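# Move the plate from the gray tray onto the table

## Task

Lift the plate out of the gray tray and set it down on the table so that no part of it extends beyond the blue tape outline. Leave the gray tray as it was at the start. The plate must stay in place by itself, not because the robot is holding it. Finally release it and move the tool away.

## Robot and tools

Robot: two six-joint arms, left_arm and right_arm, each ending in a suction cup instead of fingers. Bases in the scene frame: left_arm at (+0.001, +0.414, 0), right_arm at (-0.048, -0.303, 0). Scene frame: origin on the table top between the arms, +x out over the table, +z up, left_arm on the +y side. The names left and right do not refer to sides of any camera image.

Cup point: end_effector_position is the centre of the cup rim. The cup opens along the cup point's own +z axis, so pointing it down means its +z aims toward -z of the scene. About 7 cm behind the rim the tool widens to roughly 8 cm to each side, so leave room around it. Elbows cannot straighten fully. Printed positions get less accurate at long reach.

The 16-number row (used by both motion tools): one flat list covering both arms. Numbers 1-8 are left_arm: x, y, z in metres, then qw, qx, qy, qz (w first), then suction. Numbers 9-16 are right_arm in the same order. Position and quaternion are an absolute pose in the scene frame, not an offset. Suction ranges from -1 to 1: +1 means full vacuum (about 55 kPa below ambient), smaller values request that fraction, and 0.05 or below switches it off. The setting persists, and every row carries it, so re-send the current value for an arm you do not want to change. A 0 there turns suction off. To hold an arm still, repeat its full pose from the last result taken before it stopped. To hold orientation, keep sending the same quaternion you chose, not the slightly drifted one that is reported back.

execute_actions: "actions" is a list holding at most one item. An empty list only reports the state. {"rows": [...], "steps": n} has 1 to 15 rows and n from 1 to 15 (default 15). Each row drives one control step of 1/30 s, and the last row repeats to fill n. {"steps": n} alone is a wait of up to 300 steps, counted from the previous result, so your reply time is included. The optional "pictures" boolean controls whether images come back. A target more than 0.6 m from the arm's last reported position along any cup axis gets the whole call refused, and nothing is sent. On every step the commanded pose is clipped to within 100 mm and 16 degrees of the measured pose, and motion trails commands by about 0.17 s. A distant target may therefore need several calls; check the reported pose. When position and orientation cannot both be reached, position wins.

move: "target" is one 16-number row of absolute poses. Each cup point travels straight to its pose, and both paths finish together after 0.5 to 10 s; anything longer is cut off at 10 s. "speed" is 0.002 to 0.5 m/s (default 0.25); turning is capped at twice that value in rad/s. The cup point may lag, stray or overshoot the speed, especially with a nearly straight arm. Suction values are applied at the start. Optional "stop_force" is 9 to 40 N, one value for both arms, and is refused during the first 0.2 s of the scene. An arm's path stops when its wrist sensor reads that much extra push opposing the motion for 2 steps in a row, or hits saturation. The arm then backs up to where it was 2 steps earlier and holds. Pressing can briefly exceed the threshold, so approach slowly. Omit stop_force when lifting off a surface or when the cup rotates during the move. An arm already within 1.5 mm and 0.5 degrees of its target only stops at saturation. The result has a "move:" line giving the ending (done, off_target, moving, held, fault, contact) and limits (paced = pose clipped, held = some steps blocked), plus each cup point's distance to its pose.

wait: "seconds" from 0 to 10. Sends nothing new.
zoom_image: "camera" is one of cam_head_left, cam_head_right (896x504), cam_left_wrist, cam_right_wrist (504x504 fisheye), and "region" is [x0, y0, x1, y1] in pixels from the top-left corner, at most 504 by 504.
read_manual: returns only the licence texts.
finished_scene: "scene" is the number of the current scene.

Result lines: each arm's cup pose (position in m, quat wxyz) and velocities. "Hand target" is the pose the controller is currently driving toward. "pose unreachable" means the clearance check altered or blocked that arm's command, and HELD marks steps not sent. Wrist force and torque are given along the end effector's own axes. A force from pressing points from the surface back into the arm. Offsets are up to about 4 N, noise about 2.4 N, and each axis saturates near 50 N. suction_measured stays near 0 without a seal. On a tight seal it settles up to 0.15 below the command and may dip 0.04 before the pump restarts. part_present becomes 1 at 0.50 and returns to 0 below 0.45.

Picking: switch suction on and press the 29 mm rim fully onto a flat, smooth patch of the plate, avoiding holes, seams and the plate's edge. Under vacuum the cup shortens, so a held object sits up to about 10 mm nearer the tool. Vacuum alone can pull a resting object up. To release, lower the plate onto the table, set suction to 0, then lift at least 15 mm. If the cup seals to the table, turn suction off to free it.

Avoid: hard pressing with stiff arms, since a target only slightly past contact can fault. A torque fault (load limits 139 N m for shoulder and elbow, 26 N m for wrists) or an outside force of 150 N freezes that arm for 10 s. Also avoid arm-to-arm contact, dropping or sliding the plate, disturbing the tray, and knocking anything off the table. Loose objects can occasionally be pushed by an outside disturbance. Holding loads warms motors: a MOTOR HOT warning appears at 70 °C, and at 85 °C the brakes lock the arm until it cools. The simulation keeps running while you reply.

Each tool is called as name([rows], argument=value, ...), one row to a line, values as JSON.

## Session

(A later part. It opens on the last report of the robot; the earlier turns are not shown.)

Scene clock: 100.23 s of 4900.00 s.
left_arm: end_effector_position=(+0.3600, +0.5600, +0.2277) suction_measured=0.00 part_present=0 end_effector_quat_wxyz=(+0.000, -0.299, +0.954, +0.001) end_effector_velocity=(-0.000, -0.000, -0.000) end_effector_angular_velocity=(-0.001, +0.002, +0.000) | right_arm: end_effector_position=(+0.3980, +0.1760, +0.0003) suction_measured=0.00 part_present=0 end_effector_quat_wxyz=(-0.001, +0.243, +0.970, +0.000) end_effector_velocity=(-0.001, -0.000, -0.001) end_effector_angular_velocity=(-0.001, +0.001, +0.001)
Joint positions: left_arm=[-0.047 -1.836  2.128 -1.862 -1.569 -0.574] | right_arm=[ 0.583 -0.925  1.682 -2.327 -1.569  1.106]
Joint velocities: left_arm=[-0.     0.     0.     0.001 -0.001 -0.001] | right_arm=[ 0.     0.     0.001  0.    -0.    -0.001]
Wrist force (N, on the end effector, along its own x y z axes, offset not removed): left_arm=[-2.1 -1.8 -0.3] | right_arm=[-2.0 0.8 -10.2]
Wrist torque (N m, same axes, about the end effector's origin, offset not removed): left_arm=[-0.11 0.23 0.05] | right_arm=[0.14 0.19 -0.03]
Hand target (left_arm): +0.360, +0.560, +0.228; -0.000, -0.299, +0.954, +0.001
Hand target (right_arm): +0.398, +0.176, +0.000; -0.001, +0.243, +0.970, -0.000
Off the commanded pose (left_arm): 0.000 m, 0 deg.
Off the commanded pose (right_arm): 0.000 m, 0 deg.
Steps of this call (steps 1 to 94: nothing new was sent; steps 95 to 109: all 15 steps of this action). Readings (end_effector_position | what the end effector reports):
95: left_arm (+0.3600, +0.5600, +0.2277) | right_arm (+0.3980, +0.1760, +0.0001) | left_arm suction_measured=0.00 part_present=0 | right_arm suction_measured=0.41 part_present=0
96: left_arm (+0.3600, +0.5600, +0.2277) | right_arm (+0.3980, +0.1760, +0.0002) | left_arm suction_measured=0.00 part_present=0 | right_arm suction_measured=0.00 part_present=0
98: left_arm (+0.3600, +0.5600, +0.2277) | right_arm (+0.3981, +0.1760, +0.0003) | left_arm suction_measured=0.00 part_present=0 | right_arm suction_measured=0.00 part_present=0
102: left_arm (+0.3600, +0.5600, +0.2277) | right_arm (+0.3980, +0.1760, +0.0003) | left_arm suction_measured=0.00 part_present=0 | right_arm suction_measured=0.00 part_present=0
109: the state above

move(target=[0.36,0.56,0.2277,0,-0.299,0.954,0.001,0, 0.398,0.176,0.13,-0.001,0.243,0.970,0,0], speed=0.15)

Scene clock: 104.53 s of 4900.00 s.
left_arm: end_effector_position=(+0.3600, +0.5600, +0.2277) suction_measured=0.00 part_present=0 end_effector_quat_wxyz=(+0.000, -0.299, +0.954, +0.001) end_effector_velocity=(+0.000, +0.000, +0.000) end_effector_angular_velocity=(+0.001, -0.001, -0.001) | right_arm: end_effector_position=(+0.3980, +0.1761, +0.1297) suction_measured=0.00 part_present=0 end_effector_quat_wxyz=(-0.001, +0.243, +0.970, +0.000) end_effector_velocity=(-0.000, -0.000, +0.001) end_effector_angular_velocity=(-0.001, +0.002, +0.000)
Joint positions: left_arm=[-0.047 -1.836  2.128 -1.862 -1.569 -0.574] | right_arm=[ 0.583 -1.101  1.577 -2.045 -1.569  1.106]
Joint velocities: left_arm=[-0.    -0.    -0.    -0.001  0.     0.001] | right_arm=[-0.    -0.001 -0.001  0.005 -0.    -0.001]
Wrist force (N, on the end effector, along its own x y z axes, offset not removed): left_arm=[0.2 -1.5 -1.7] | right_arm=[-0.3 4.0 -4.4]
Wrist torque (N m, same axes, about the end effector's origin, offset not removed): left_arm=[-0.03 -0.07 0.04] | right_arm=[0.71 -0.01 -0.07]
Hand target (left_arm): +0.360, +0.560, +0.228; +0.000, -0.299, +0.954, +0.001
Hand target (right_arm): +0.398, +0.176, +0.130; -0.001, +0.243, +0.970, +0.000
Off the commanded pose (left_arm): 0.000 m, 0 deg.
Off the commanded pose (right_arm): 0.000 m, 0 deg.
move: done
camera_calibration (this result's frames):
cam_left_wrist: T_world_to_cam=[[0.553912, -0.832498, -0.0113947, 0.27877], [-0.796207, -0.533667, 0.285051, 0.533452], [-0.243385, -0.14882, -0.958445, 0.489485], [0, 0, 0, 1]] pos_world=[0.389458, 0.589606, 0.32026]
cam_right_wrist: T_world_to_cam=[[-0.417809, -0.907829, 0.0358076, 0.331226], [-0.843094, 0.4021, 0.357082, 0.232238], [-0.338568, 0.119003, -0.933386, 0.338363], [0, 0, 0, 1]] pos_world=[0.448747, 0.167047, 0.221035]

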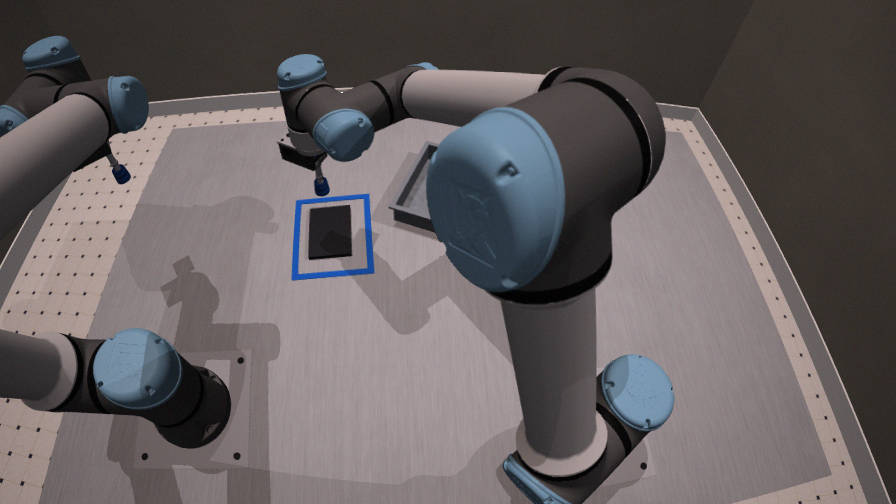

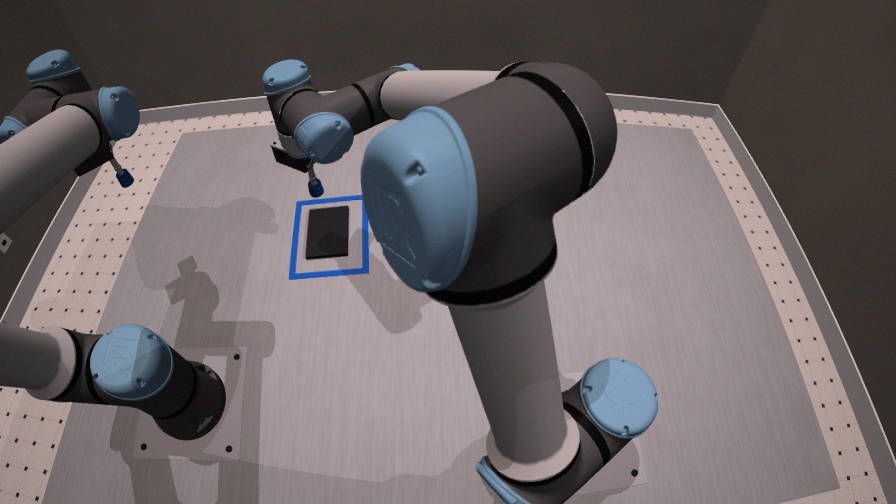

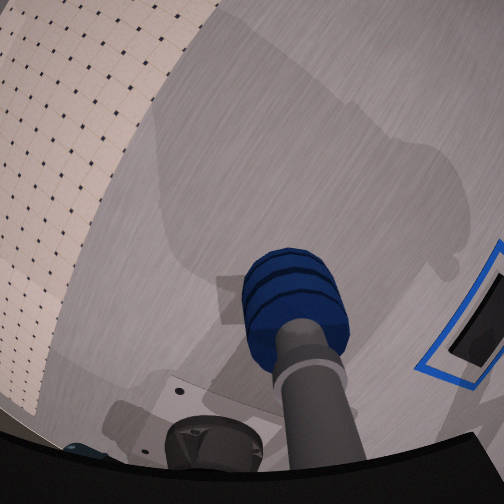

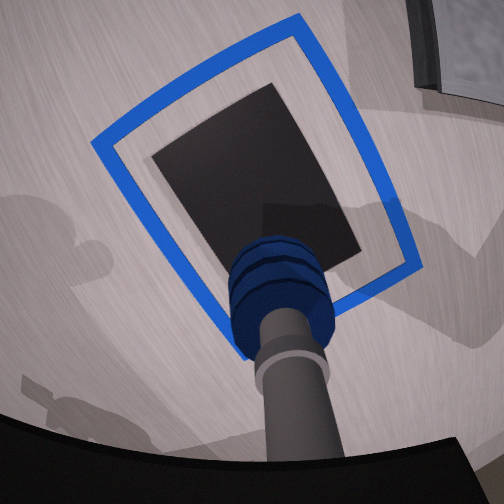

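finished_scene(scene=1)

The scene is finished: the task was done.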